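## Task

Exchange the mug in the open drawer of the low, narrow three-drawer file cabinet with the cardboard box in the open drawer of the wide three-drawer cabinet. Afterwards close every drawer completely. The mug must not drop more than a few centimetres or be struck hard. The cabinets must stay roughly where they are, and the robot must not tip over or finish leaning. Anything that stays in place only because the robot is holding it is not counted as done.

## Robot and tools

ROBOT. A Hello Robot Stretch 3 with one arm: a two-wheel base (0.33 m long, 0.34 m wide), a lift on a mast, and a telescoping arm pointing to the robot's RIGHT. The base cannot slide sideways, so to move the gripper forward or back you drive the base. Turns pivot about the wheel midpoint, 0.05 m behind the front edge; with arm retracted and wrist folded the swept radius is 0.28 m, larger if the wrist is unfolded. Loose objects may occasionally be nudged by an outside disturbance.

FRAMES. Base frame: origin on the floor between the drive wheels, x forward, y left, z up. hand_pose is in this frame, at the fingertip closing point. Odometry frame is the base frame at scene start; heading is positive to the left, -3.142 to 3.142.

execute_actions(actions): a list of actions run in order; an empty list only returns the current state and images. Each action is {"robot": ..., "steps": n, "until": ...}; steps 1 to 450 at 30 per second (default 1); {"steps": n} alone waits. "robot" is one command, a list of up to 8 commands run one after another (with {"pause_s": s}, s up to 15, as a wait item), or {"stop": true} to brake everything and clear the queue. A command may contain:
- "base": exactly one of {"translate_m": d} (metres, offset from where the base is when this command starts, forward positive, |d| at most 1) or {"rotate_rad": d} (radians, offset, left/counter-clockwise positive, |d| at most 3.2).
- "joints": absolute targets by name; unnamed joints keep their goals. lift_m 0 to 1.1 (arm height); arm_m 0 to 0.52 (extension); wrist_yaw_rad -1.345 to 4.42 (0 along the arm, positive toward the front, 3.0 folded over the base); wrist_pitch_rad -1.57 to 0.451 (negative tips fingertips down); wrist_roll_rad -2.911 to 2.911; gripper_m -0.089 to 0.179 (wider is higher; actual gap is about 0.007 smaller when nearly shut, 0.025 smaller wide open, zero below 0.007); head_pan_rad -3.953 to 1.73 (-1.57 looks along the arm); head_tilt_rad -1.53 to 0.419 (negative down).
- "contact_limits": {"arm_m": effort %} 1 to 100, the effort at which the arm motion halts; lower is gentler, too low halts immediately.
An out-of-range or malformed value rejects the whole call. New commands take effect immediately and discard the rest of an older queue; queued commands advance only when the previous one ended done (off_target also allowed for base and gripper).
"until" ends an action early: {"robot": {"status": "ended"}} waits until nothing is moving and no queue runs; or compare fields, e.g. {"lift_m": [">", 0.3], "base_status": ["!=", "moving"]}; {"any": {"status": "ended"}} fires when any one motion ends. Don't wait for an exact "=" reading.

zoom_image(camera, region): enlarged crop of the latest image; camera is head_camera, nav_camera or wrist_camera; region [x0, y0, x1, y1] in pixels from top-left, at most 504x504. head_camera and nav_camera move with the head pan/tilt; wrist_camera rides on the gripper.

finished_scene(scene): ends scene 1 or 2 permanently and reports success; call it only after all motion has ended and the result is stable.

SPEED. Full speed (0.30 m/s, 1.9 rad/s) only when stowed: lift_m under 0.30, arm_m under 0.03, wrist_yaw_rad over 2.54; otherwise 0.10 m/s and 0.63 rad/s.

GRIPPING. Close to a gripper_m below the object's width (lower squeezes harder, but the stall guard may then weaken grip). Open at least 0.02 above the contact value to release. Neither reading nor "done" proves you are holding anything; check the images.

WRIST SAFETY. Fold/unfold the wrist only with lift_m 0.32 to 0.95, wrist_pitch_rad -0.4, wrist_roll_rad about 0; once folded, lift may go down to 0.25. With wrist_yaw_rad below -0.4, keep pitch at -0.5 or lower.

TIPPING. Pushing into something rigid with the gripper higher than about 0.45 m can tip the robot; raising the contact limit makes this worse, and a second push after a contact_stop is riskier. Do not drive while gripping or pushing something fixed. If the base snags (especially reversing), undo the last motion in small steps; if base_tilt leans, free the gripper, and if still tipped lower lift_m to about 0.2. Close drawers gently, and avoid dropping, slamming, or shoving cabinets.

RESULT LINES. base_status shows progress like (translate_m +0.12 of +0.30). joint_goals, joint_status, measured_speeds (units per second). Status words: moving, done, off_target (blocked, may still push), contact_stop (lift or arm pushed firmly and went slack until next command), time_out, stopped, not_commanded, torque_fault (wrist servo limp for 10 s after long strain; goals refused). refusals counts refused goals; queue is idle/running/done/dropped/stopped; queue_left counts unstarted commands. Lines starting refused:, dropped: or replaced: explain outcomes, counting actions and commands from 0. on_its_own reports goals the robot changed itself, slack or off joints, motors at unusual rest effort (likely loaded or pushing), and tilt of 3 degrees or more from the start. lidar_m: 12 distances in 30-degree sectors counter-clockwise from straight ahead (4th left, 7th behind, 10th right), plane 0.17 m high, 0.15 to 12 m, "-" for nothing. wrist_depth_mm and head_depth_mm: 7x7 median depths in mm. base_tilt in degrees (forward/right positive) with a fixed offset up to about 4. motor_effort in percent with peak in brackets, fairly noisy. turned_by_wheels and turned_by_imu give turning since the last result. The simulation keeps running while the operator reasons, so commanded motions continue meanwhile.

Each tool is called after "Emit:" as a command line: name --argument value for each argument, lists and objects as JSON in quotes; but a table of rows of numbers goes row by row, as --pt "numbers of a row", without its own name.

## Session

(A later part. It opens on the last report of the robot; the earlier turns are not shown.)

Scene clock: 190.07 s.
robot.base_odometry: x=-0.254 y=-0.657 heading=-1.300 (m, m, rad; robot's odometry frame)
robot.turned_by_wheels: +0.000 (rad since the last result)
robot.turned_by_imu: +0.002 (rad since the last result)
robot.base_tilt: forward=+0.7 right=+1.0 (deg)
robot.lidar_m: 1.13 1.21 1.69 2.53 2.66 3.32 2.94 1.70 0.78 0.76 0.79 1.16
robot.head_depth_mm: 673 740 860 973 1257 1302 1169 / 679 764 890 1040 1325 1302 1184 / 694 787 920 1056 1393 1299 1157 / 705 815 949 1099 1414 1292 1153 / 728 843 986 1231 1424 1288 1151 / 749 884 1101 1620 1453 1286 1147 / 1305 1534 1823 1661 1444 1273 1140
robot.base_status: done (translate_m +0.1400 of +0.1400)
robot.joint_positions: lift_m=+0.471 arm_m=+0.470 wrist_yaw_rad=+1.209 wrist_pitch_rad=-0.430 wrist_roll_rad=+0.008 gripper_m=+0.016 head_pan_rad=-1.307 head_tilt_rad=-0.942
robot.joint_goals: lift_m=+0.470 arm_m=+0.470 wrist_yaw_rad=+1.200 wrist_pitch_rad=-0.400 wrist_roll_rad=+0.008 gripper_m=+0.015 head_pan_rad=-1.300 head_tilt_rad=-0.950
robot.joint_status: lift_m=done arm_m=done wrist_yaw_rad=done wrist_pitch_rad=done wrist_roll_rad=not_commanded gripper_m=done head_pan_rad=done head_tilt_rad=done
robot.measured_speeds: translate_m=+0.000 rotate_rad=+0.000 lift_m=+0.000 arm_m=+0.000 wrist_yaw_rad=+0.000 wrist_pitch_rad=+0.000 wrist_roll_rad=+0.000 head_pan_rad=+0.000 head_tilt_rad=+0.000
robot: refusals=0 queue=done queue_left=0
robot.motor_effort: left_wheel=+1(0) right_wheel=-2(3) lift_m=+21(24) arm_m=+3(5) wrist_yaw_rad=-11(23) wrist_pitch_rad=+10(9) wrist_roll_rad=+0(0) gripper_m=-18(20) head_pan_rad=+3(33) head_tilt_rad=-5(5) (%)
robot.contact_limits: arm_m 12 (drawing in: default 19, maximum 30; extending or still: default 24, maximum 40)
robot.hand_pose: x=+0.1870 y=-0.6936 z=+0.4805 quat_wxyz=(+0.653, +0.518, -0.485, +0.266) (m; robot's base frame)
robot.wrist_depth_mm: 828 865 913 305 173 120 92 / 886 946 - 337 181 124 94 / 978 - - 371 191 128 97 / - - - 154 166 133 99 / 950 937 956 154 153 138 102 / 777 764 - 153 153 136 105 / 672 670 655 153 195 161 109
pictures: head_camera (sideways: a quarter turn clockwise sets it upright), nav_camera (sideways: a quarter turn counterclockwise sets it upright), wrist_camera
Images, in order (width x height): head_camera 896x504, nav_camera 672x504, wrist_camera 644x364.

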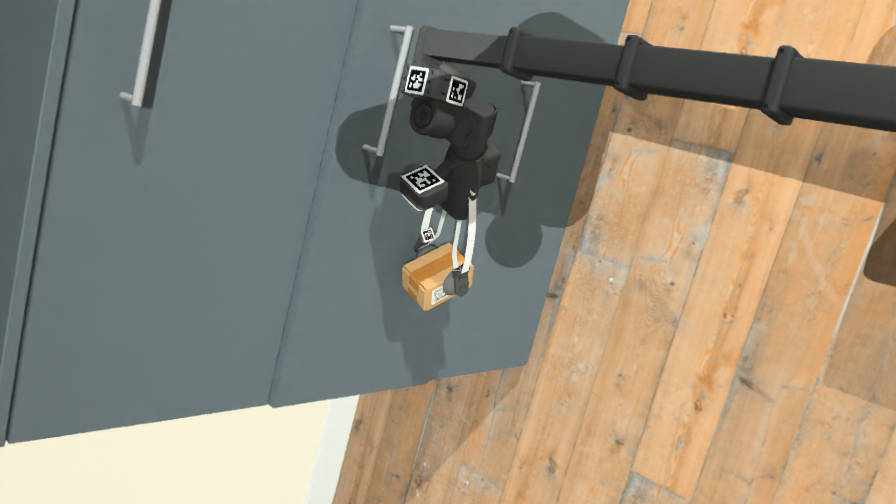

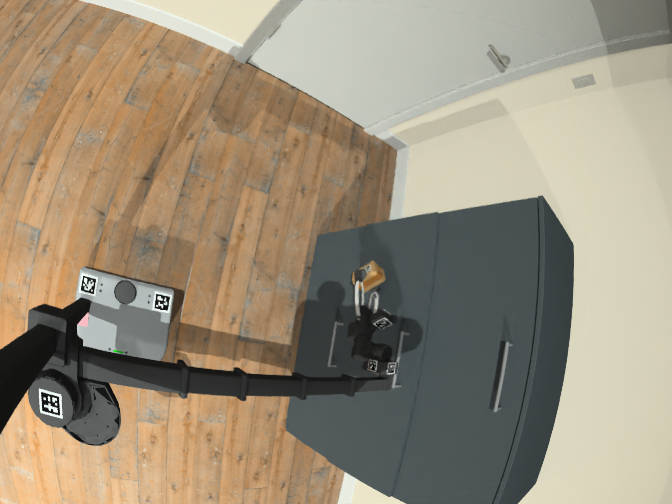

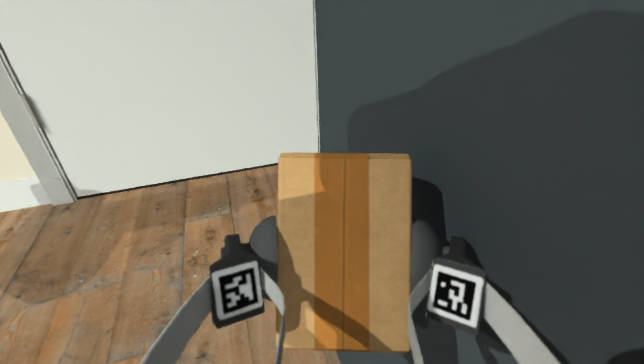

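Emit:
execute_actions --actions '[{"robot":[{"joints":{"arm_m":0.487},"contact_limits":{"arm_m":12}}],"steps":150,"until":{"robot":{"status":"ended"}}}]'

Emit:
execute_actions --actions '[{"robot":[{"joints":{"arm_m":0.0}},{"joints":{"wrist_yaw_rad":3.0}}],"steps":300,"until":{"robot":{"status":"ended"}}}]'

Emit:
zoom_image --camera "head_camera" --region '[200, 300, 500, 460]'

Scene clock: 195.83 s.
robot.base_odometry: x=-0.254 y=-0.657 heading=-1.300 (m, m, rad; robot's odometry frame)
robot.turned_by_wheels: +0.000 (rad since the last result)
robot.turned_by_imu: +0.001 (rad since the last result)
robot.base_tilt: forward=+0.7 right=+0.9 (deg)
robot.lidar_m: 1.13 1.21 1.70 2.54 2.66 3.30 2.93 1.71 0.78 0.76 0.79 1.17
robot.head_depth_mm: 672 742 860 1007 1253 1307 1168 / 680 764 893 1104 1325 1307 1177 / 697 790 926 1152 1382 1301 1160 / 706 817 962 1095 1410 1291 1156 / 726 844 1004 1231 1425 1281 1151 / 750 881 1132 1625 1453 1286 1148 / 1307 1529 1821 1652 1441 1279 1139
robot.base_status: done (translate_m +0.1400 of +0.1400)
robot.joint_positions: lift_m=+0.471 arm_m=+0.486 wrist_yaw_rad=+1.219 wrist_pitch_rad=-0.433 wrist_roll_rad=+0.008 gripper_m=+0.016 head_pan_rad=-1.307 head_tilt_rad=-0.942
robot.joint_goals: lift_m=+0.470 arm_m=+0.487 wrist_yaw_rad=+1.200 wrist_pitch_rad=-0.400 wrist_roll_rad=+0.008 gripper_m=+0.015 head_pan_rad=-1.300 head_tilt_rad=-0.950
robot.joint_status: lift_m=done arm_m=done wrist_yaw_rad=done wrist_pitch_rad=done wrist_roll_rad=not_commanded gripper_m=done head_pan_rad=done head_tilt_rad=done
robot.measured_speeds: translate_m=+0.000 rotate_rad=+0.000 lift_m=+0.000 arm_m=+0.000 wrist_yaw_rad=+0.000 wrist_pitch_rad=+0.000 wrist_roll_rad=+0.000 head_pan_rad=+0.000 head_tilt_rad=+0.000
robot: refusals=0 queue=done queue_left=0
robot.on_its_own: wrist_yaw_rad is at rest, and its effort (-25) is outside its rest range (-12 to +12)
robot.motor_effort: left_wheel=+1(2) right_wheel=+0(3) lift_m=+21(21) arm_m=+5(6) wrist_yaw_rad=-25(26) wrist_pitch_rad=+10(10) wrist_roll_rad=+0(0) gripper_m=-20(20) head_pan_rad=+3(3) head_tilt_rad=-5(5) (%)
robot.contact_limits: arm_m 12 (drawing in: default 19, maximum 30; extending or still: default 24, maximum 40)
robot.hand_pose: x=+0.1875 y=-0.7081 z=+0.4799 quat_wxyz=(+0.652, +0.521, -0.482, +0.269) (m; robot's base frame)
robot.wrist_depth_mm: 844 897 946 303 167 116 88 / 893 948 - 336 177 120 91 / 959 - - 367 186 124 93 / - - - 154 160 128 96 / 957 931 940 154 153 134 98 / 798 780 - 153 152 132 101 / 677 668 653 153 200 151 104
pictures: head_camera (sideways: a quarter turn clockwise sets it upright), nav_camera (sideways: a quarter turn counterclockwise sets it upright), wrist_camera
Images, in order (width x height): head_camera 896x504, nav_camera 672x504, wrist_camera 644x364.

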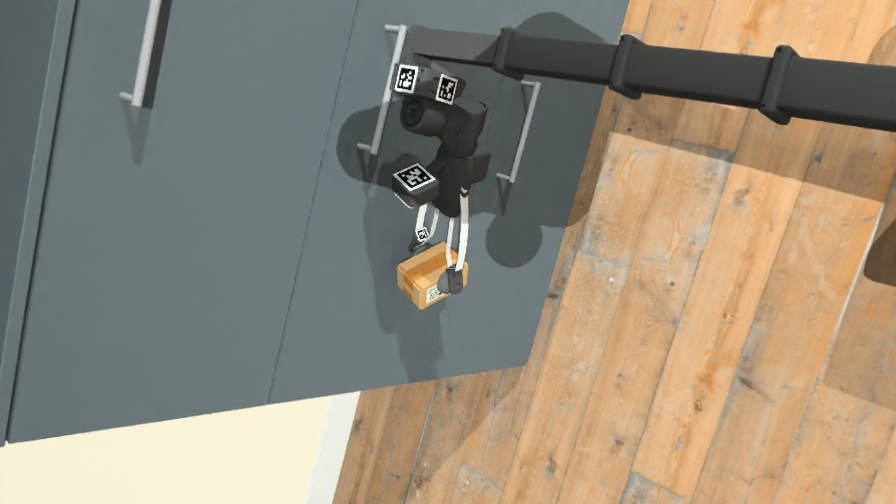

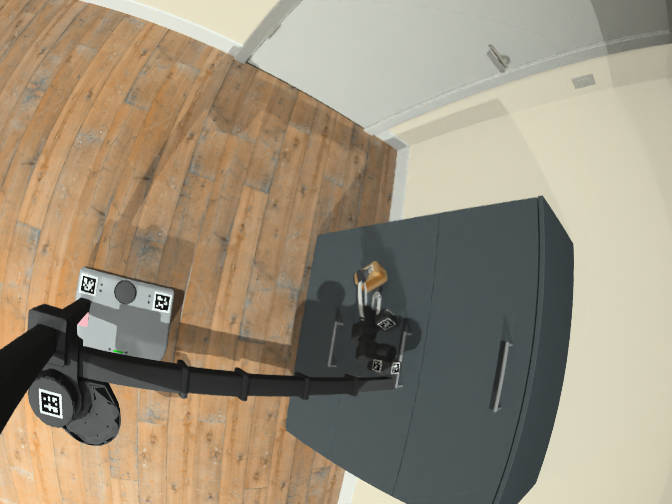

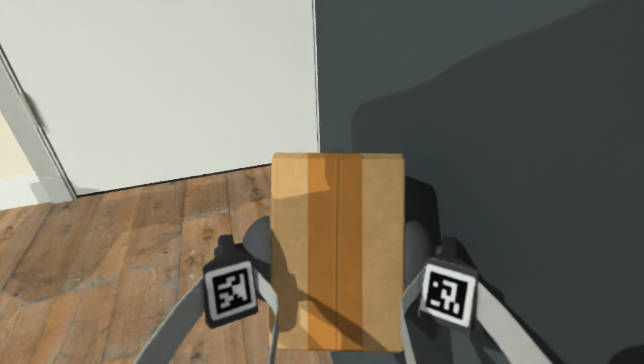

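Scene clock: 202.37 s.
robot.base_odometry: x=-0.254 y=-0.657 heading=-1.300 (m, m, rad; robot's odometry frame)
robot.turned_by_wheels: +0.000 (rad since the last result)
robot.turned_by_imu: +0.002 (rad since the last result)
robot.base_tilt: forward=+0.6 right=+0.9 (deg)
robot.lidar_m: 1.13 1.21 1.70 2.53 2.66 3.31 2.93 1.70 0.79 0.76 0.79 1.17
robot.head_depth_mm: 674 740 860 1025 1263 1305 1172 / 678 764 892 1068 1339 1300 1182 / 694 789 927 1116 1385 1294 1195 / 707 816 961 1177 1406 1286 - / 729 848 1006 1233 1430 1289 1154 / 750 883 1133 1629 1455 1284 1145 / 1310 1533 1817 1659 1441 1281 1144
robot.base_status: done (translate_m +0.1400 of +0.1400)
robot.joint_positions: lift_m=+0.471 arm_m=+0.000 wrist_yaw_rad=+2.997 wrist_pitch_rad=-0.428 wrist_roll_rad=+0.008 gripper_m=+0.016 head_pan_rad=-1.307 head_tilt_rad=-0.942
robot.joint_goals: lift_m=+0.470 arm_m=+0.000 wrist_yaw_rad=+3.000 wrist_pitch_rad=-0.400 wrist_roll_rad=+0.008 gripper_m=+0.015 head_pan_rad=-1.300 head_tilt_rad=-0.950
robot.joint_status: lift_m=done arm_m=done wrist_yaw_rad=done wrist_pitch_rad=done wrist_roll_rad=not_commanded gripper_m=done head_pan_rad=done head_tilt_rad=done
robot.measured_speeds: translate_m=+0.000 rotate_rad=+0.000 lift_m=+0.000 arm_m=+0.000 wrist_yaw_rad=+0.000 wrist_pitch_rad=+0.000 wrist_roll_rad=+0.000 head_pan_rad=+0.000 head_tilt_rad=+0.000
robot: refusals=0 queue=done queue_left=0
robot.motor_effort: left_wheel=+0(1) right_wheel=-1(3) lift_m=+21(21) arm_m=-3(4) wrist_yaw_rad=+4(24) wrist_pitch_rad=+9(10) wrist_roll_rad=+0(0) gripper_m=-17(19) head_pan_rad=+3(3) head_tilt_rad=-5(5) (%)
robot.hand_pose: x=+0.0109 y=+0.0756 z=+0.4810 quat_wxyz=(+0.200, +0.703, +0.099, +0.676) (m; robot's base frame)
robot.wrist_depth_mm: - - - - - - - / - - - - - - - / - - - - - - - / - - - 154 153 - - / 940 950 - 155 153 890 894 / 780 789 - 153 152 763 754 / 684 670 655 154 628 647 652
pictures: head_camera (sideways: a quarter turn clockwise sets it upright), nav_camera (sideways: a quarter turn counterclockwise sets it upright), wrist_camera
Images, in order (width x height): head_camera 896x504, nav_camera 672x504, wrist_camera 644x364.

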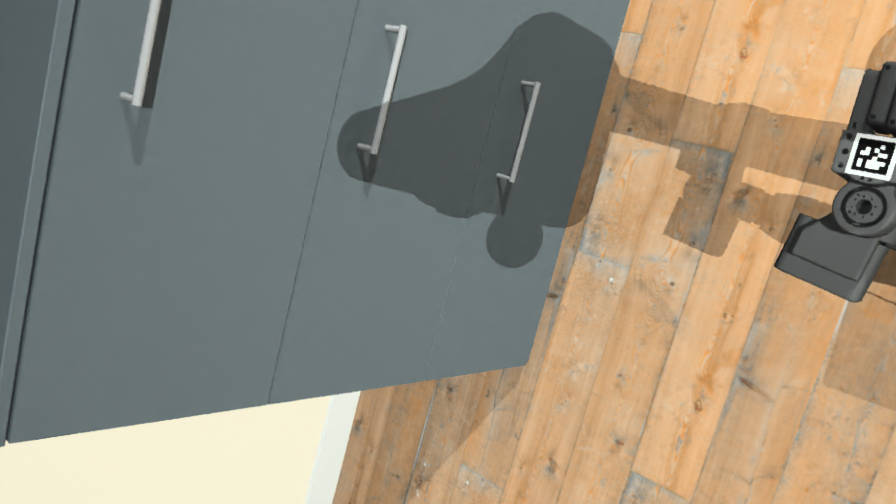

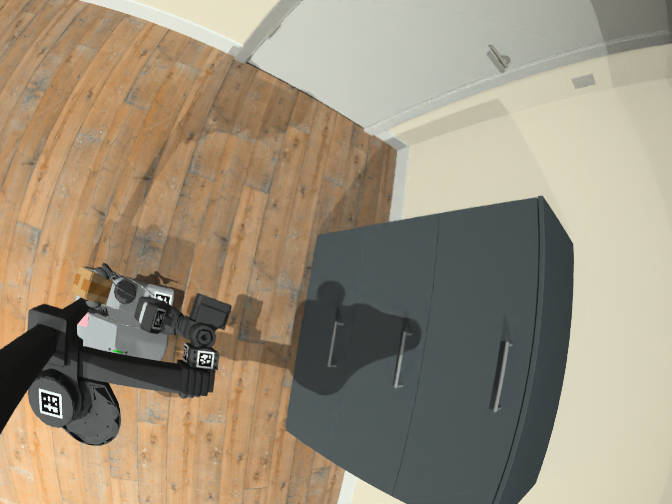

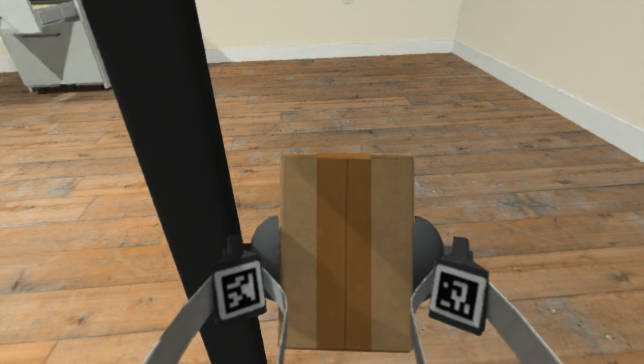

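Region (200, 300, 500, 460) of head_camera's 896x504 image, scaled by 1.680, with more detail than that image has; it fills the top 269 rows of this view, and the rest is white.

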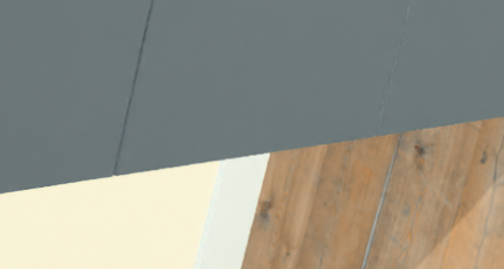

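Emit:
execute_actions --actions '[{"robot":[{"joints":{"lift_m":0.29,"head_pan_rad":-1.57}},{"base":{"rotate_rad":2.379}},{"base":{"translate_m":1.0}},{"base":{"translate_m":0.694}},{"base":{"rotate_rad":0.762}},{"joints":{"lift_m":0.5}},{"joints":{"lift_m":0.7,"wrist_yaw_rad":0}},{"joints":{"wrist_pitch_rad":-1.4,"arm_m":0.44}}],"steps":450,"until":{"robot":{"status":"ended"}}},{"steps":450,"until":{"robot":{"status":"ended"}}}]'

Scene clock: 233.63 s.
robot.base_odometry: x=+0.547 y=+0.836 heading=+1.840 (m, m, rad; robot's odometry frame)
robot.turned_by_wheels: +3.141 (rad since the last result)
robot.turned_by_imu: +3.129 (rad since the last result)
robot.base_tilt: forward=+0.7 right=+1.0 (deg)
robot.lidar_m: 1.92 2.09 2.46 2.38 2.28 2.49 2.41 1.93 1.44 0.79 1.45 2.01
robot.head_depth_mm: 1265 1462 1722 1714 1497 1310 - / 1274 1434 1694 - - - 1158 / 1276 1241 - 1117 1019 1294 1156 / 1282 1202 1029 1009 1012 1295 1156 / 1282 1186 1024 1120 1012 1284 1148 / 1293 1464 1066 1601 970 1280 1148 / 1290 1494 1764 1662 1440 1272 1138
robot.base_status: done (rotate_rad +0.7619 of +0.7620)
robot.joint_positions: lift_m=+0.699 arm_m=+0.440 wrist_yaw_rad=+0.001 wrist_pitch_rad=-1.399 wrist_roll_rad=+0.008 gripper_m=+0.016 head_pan_rad=-1.563 head_tilt_rad=-0.942
robot.joint_goals: lift_m=+0.700 arm_m=+0.440 wrist_yaw_rad=+0.000 wrist_pitch_rad=-1.400 wrist_roll_rad=+0.008 gripper_m=+0.015 head_pan_rad=-1.570 head_tilt_rad=-0.950
robot.joint_status: lift_m=done arm_m=done wrist_yaw_rad=done wrist_pitch_rad=done wrist_roll_rad=not_commanded gripper_m=done head_pan_rad=done head_tilt_rad=done
robot.measured_speeds: translate_m=+0.000 rotate_rad=+0.000 lift_m=+0.000 arm_m=+0.000 wrist_yaw_rad=+0.000 wrist_pitch_rad=+0.000 wrist_roll_rad=+0.000 head_pan_rad=+0.000 head_tilt_rad=+0.000
robot: refusals=0 queue=done queue_left=0
robot.motor_effort: left_wheel=-2(7) right_wheel=+1(7) lift_m=+53(54) arm_m=+2(1) wrist_yaw_rad=-2(6) wrist_pitch_rad=+0(8) wrist_roll_rad=+0(0) gripper_m=-17(17) head_pan_rad=-4(26) head_tilt_rad=-5(5) (%)
robot.hand_pose: x=-0.0216 y=-0.6047 z=+0.5815 quat_wxyz=(+0.539, +0.454, -0.543, -0.457) (m; robot's base frame)
robot.wrist_depth_mm: 802 318 317 312 306 302 731 / 799 325 317 310 310 303 741 / 809 370 364 363 356 355 724 / 800 368 364 154 154 350 733 / 807 369 361 154 153 346 727 / 796 365 - 154 153 325 720 / 793 327 359 154 346 346 726
pictures: head_camera (sideways: a quarter turn clockwise sets it upright), nav_camera (sideways: a quarter turn counterclockwise sets it upright), wrist_camera
Images, in order (width x height): head_camera 896x504, nav_camera 672x504, wrist_camera 644x364.

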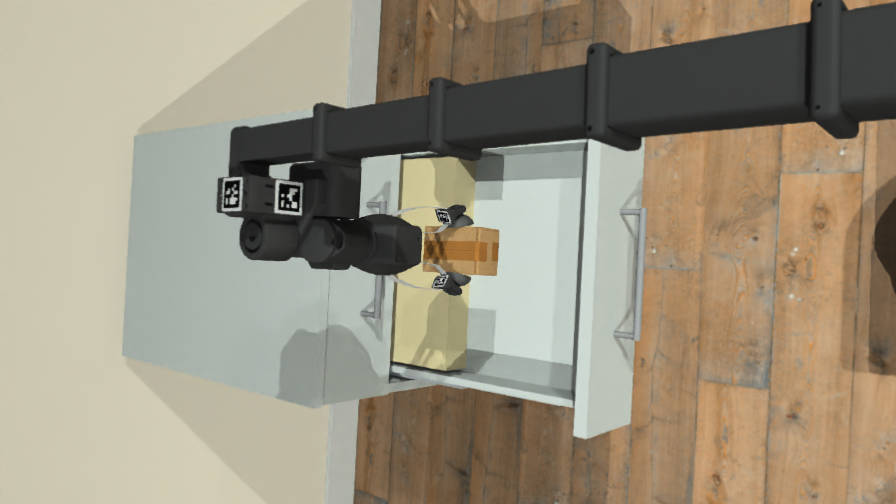

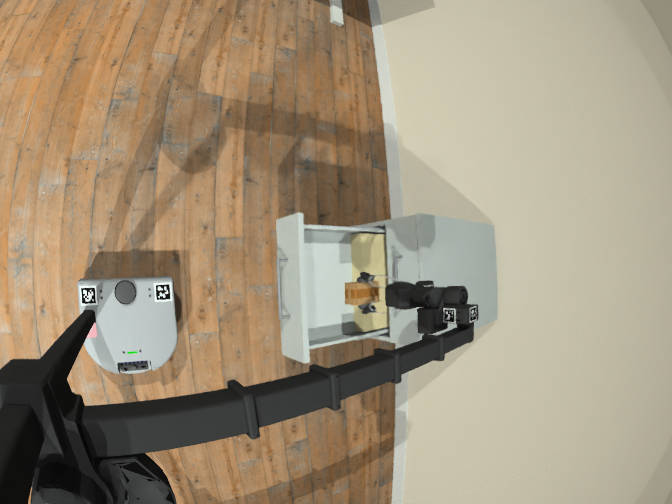

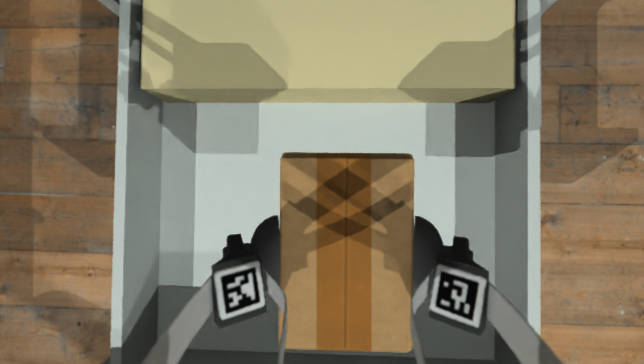

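Emit:
execute_actions --actions '[{"robot":[{"joints":{"lift_m":0.552}},{"joints":{"gripper_m":0.11}},{"joints":{"lift_m":0.69}},{"joints":{"arm_m":0.0,"gripper_m":0.0}},{"joints":{"lift_m":0.372,"wrist_pitch_rad":0.0}}],"steps":450,"until":{"robot":{"status":"ended"}}},{"steps":450,"until":{"robot":{"status":"ended"}}}]'

Scene clock: 256.03 s.
robot.base_odometry: x=+0.547 y=+0.836 heading=+1.840 (m, m, rad; robot's odometry frame)
robot.turned_by_wheels: +0.000 (rad since the last result)
robot.turned_by_imu: +0.004 (rad since the last result)
robot.base_tilt: forward=+0.7 right=+0.9 (deg)
robot.lidar_m: 1.91 2.09 2.46 2.39 2.28 2.50 2.41 1.93 1.43 0.79 1.45 2.02
robot.head_depth_mm: 1264 1462 1730 1708 1485 1306 1168 / 1276 1430 1610 1664 1470 1302 1162 / 1278 1205 1026 1118 1020 1296 1195 / 1283 1197 1031 1117 1003 1294 - / 1279 1186 1018 1122 1006 1283 1149 / 1291 1464 1068 1589 972 1282 1145 / 1291 1502 1780 1663 1450 1272 1142
robot.base_status: done (rotate_rad +0.7619 of +0.7620)
robot.joint_positions: lift_m=+0.373 arm_m=+0.000 wrist_yaw_rad=+0.001 wrist_pitch_rad=-0.022 wrist_roll_rad=+0.008 gripper_m=+0.000 head_pan_rad=-1.563 head_tilt_rad=-0.942
robot.joint_goals: lift_m=+0.372 arm_m=+0.000 wrist_yaw_rad=+0.000 wrist_pitch_rad=+0.000 wrist_roll_rad=+0.008 gripper_m=+0.000 head_pan_rad=-1.570 head_tilt_rad=-0.950
robot.joint_status: lift_m=done arm_m=done wrist_yaw_rad=done wrist_pitch_rad=done wrist_roll_rad=not_commanded gripper_m=done head_pan_rad=done head_tilt_rad=done
robot.measured_speeds: translate_m=+0.000 rotate_rad=+0.000 lift_m=+0.000 arm_m=+0.000 wrist_yaw_rad=+0.000 wrist_pitch_rad=+0.000 wrist_roll_rad=+0.000 head_pan_rad=+0.000 head_tilt_rad=+0.000
robot: refusals=0 queue=done queue_left=0
robot.motor_effort: left_wheel=-2(1) right_wheel=+1(0) lift_m=+19(54) arm_m=-3(5) wrist_yaw_rad=-2(2) wrist_pitch_rad=+7(9) wrist_roll_rad=+0(0) gripper_m=-3(83) head_pan_rad=-4(4) head_tilt_rad=-5(5) (%)
robot.hand_pose: x=-0.0211 y=-0.4009 z=+0.4815 quat_wxyz=(+0.704, +0.008, -0.710, -0.008) (m; robot's base frame)
robot.wrist_depth_mm: - - - - - - - / - - 550 541 537 - - / - - 564 546 542 - - / - - 609 627 576 - - / 229 227 224 216 215 212 208 / 236 234 228 - 219 218 214 / 243 239 235 231 228 221 221
pictures: head_camera (sideways: a quarter turn clockwise sets it upright), nav_camera (sideways: a quarter turn counterclockwise sets it upright), wrist_camera
Images, in order (width x height): head_camera 896x504, nav_camera 672x504, wrist_camera 644x364.

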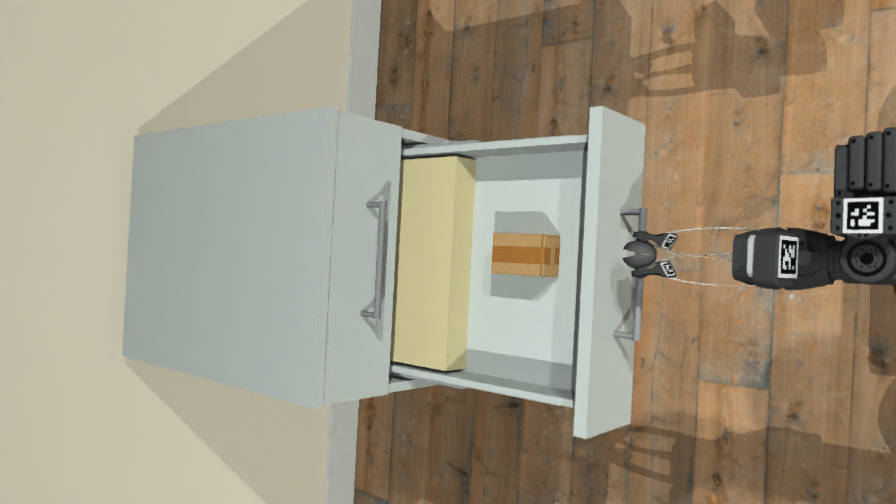

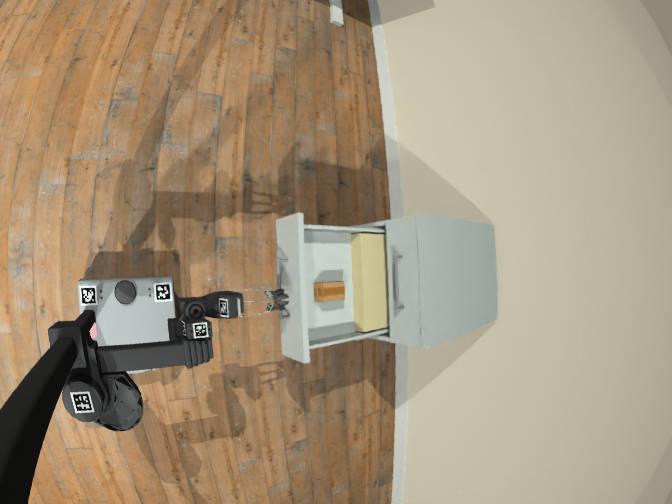

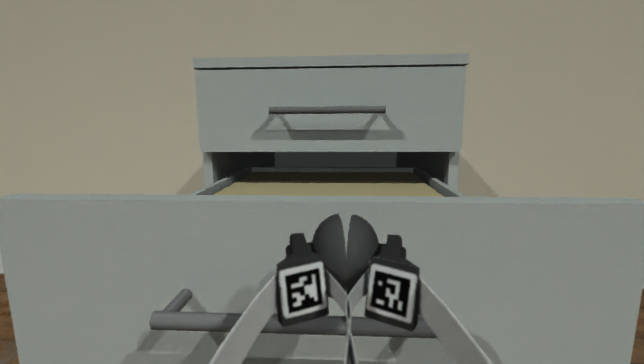

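Emit:
execute_actions --actions '[{"robot":[{"joints":{"arm_m":0.025,"lift_m":0.362},"contact_limits":{"arm_m":11}},{"joints":{"arm_m":0.35},"contact_limits":{"arm_m":11}},{"joints":{"arm_m":0.368},"contact_limits":{"arm_m":11}},{"joints":{"arm_m":0.381},"contact_limits":{"arm_m":11}}],"steps":400,"until":{"robot":{"status":"ended"}}}]'

Emit:
execute_actions --actions '[{"robot":{"joints":{"arm_m":0.25}},"steps":150,"until":{"robot":{"status":"ended"}}}]'

Emit:
zoom_image --camera "head_camera" --region '[300, 80, 620, 430]'

Scene clock: 268.33 s.
robot.base_odometry: x=+0.547 y=+0.836 heading=+1.840 (m, m, rad; robot's odometry frame)
robot.turned_by_wheels: +0.000 (rad since the last result)
robot.turned_by_imu: +0.002 (rad since the last result)
robot.base_tilt: forward=+0.4 right=+0.8 (deg)
robot.lidar_m: 1.91 2.09 2.46 2.39 2.28 2.49 2.41 1.93 1.43 0.79 1.45 2.02
robot.head_depth_mm: 1263 1459 1723 1709 1487 1307 1164 / 1269 1432 1615 1681 1479 1301 1166 / 1274 1207 1022 1185 1445 1294 1158 / 1284 1197 1029 1174 1409 1291 1148 / 1289 1189 1023 1198 1423 1290 1151 / 1294 1466 1068 1599 1447 1284 1150 / 1289 1505 1792 1666 1446 1275 1144
robot.base_status: done (rotate_rad +0.7618 of +0.7620)
robot.joint_positions: lift_m=+0.363 arm_m=+0.373 wrist_yaw_rad=-0.003 wrist_pitch_rad=-0.021 wrist_roll_rad=+0.008 gripper_m=+0.000 head_pan_rad=-1.563 head_tilt_rad=-0.942
robot.joint_goals: lift_m=+0.362 arm_m=+0.373 wrist_yaw_rad=+0.000 wrist_pitch_rad=+0.000 wrist_roll_rad=+0.008 gripper_m=+0.000 head_pan_rad=-1.570 head_tilt_rad=-0.950
robot.joint_status: lift_m=done arm_m=contact_stop wrist_yaw_rad=done wrist_pitch_rad=done wrist_roll_rad=not_commanded gripper_m=done head_pan_rad=done head_tilt_rad=done
robot.measured_speeds: translate_m=+0.000 rotate_rad=+0.000 lift_m=+0.000 arm_m=-0.011 wrist_yaw_rad=+0.000 wrist_pitch_rad=+0.000 wrist_roll_rad=+0.000 head_pan_rad=+0.000 head_tilt_rad=+0.000
robot: refusals=0 queue=dropped queue_left=0
robot.on_its_own: arm_m is slack since a contact_stop, until your next command for it (your +0.381 is given up)
robot.motor_effort: left_wheel=-2(4) right_wheel=+3(5) lift_m=+20(21) arm_m=+6(14) wrist_yaw_rad=+3(13) wrist_pitch_rad=+7(8) wrist_roll_rad=+0(0) gripper_m=-3(3) head_pan_rad=-3(4) head_tilt_rad=-5(4) (%)
robot.contact_limits: arm_m 11 (drawing in: default 19, maximum 30; extending or still: default 24, maximum 40)
robot.hand_pose: x=-0.0221 y=-0.7736 z=+0.4717 quat_wxyz=(+0.704, +0.007, -0.710, -0.009) (m; robot's base frame)
robot.wrist_depth_mm: 173 171 167 165 163 160 160 / 179 175 173 171 169 166 163 / 182 181 178 175 172 170 168 / 187 185 182 179 178 174 172 / 194 190 187 183 181 178 176 / 198 195 192 - 186 183 180 / 205 199 195 191 157 187 185
pictures: head_camera (sideways: a quarter turn clockwise sets it upright), nav_camera (sideways: a quarter turn counterclockwise sets it upright), wrist_camera
Images, in order (width x height): head_camera 896x504, nav_camera 672x504, wrist_camera 644x364.

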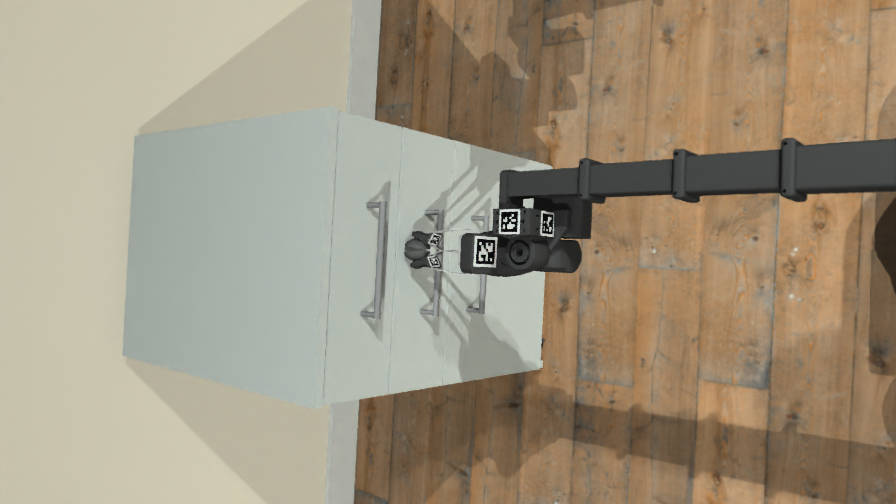

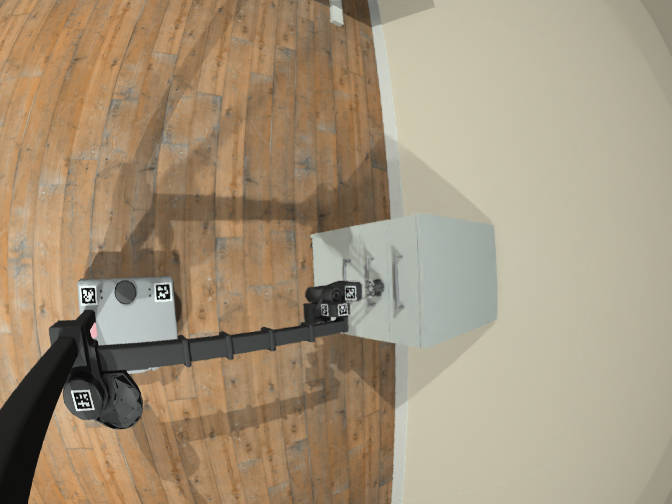

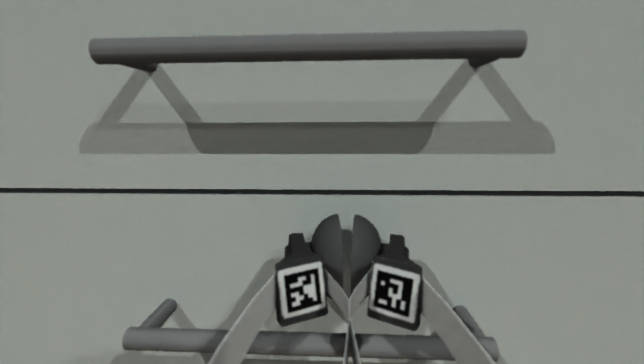

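Scene clock: 270.33 s.
robot.base_odometry: x=+0.547 y=+0.836 heading=+1.840 (m, m, rad; robot's odometry frame)
robot.turned_by_wheels: +0.000 (rad since the last result)
robot.turned_by_imu: +0.001 (rad since the last result)
robot.base_tilt: forward=+0.6 right=+0.9 (deg)
robot.lidar_m: 1.91 2.09 2.46 2.39 2.27 2.50 2.42 1.93 1.43 0.79 1.45 2.02
robot.head_depth_mm: 1268 1464 1736 1705 1484 1302 1167 / 1270 1440 1611 1676 1483 1300 1166 / 1274 1202 1027 1183 1473 1295 1170 / 1283 1191 1027 1171 1415 1274 1150 / 1287 1187 1027 1200 1431 1287 1149 / 1289 1462 1063 1595 1447 1282 1146 / 1295 1508 1796 1657 1444 1278 1144
robot.base_status: done (rotate_rad +0.7619 of +0.7620)
robot.joint_positions: lift_m=+0.363 arm_m=+0.250 wrist_yaw_rad=-0.002 wrist_pitch_rad=-0.019 wrist_roll_rad=+0.008 gripper_m=+0.000 head_pan_rad=-1.563 head_tilt_rad=-0.942
robot.joint_goals: lift_m=+0.362 arm_m=+0.250 wrist_yaw_rad=+0.000 wrist_pitch_rad=+0.000 wrist_roll_rad=+0.008 gripper_m=+0.000 head_pan_rad=-1.570 head_tilt_rad=-0.950
robot.joint_status: lift_m=done arm_m=done wrist_yaw_rad=done wrist_pitch_rad=done wrist_roll_rad=not_commanded gripper_m=done head_pan_rad=done head_tilt_rad=done
robot.measured_speeds: translate_m=+0.000 rotate_rad=+0.000 lift_m=+0.000 arm_m=+0.000 wrist_yaw_rad=+0.000 wrist_pitch_rad=+0.000 wrist_roll_rad=+0.000 head_pan_rad=+0.000 head_tilt_rad=+0.000
robot: refusals=0 queue=done queue_left=0
robot.motor_effort: left_wheel=-2(2) right_wheel=+1(3) lift_m=+20(20) arm_m=-3(5) wrist_yaw_rad=+2(3) wrist_pitch_rad=+6(7) wrist_roll_rad=+0(0) gripper_m=-2(3) head_pan_rad=-4(3) head_tilt_rad=-5(5) (%)
robot.hand_pose: x=-0.0220 y=-0.6510 z=+0.4722 quat_wxyz=(+0.704, +0.006, -0.710, -0.008) (m; robot's base frame)
robot.wrist_depth_mm: 905 294 287 283 278 275 832 / 916 299 291 287 284 282 838 / 959 305 303 297 294 289 843 / 996 315 309 304 300 296 904 / - 323 315 312 307 303 920 / - 330 327 - 313 309 917 / 898 341 336 331 329 319 876
pictures: head_camera (sideways: a quarter turn clockwise sets it upright), nav_camera (sideways: a quarter turn counterclockwise sets it upright), wrist_camera
Images, in order (width x height): head_camera 896x504, nav_camera 672x504, wrist_camera 644x364.

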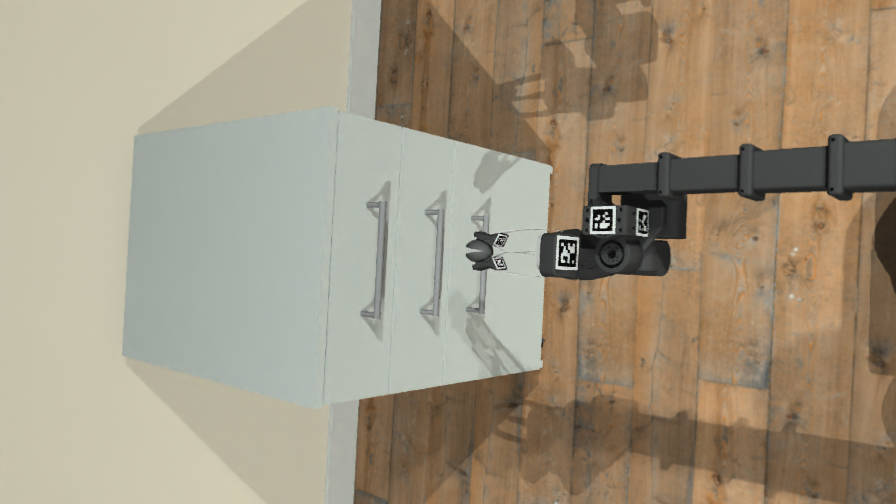

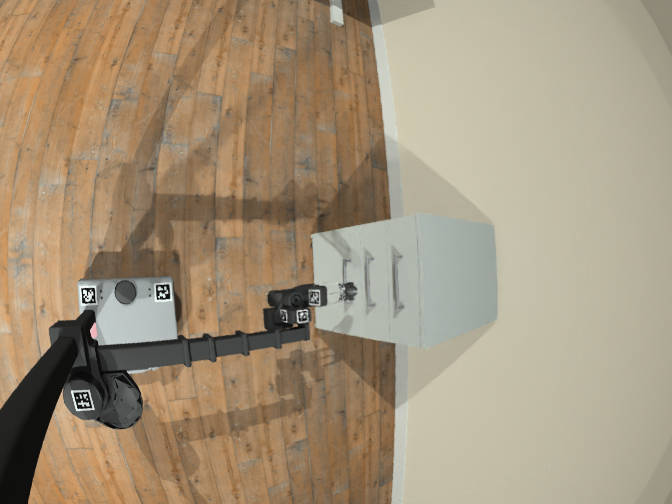

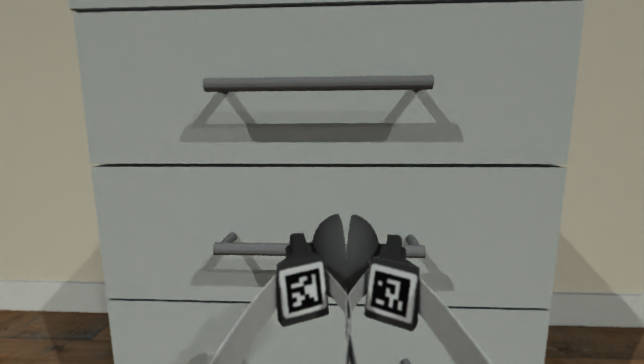

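Region (300, 80, 620, 430) of head_camera's 896x504 image, scaled by 1.440, with more detail than that image has; it fills the left 461 columns of this view, and the rest is white.

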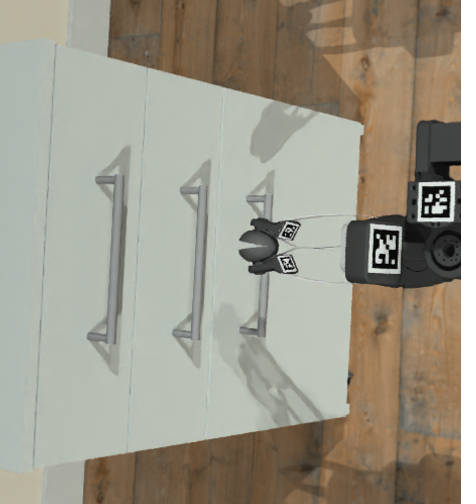

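Emit:
finished_scene --scene 2

The scene is finished: the task was done.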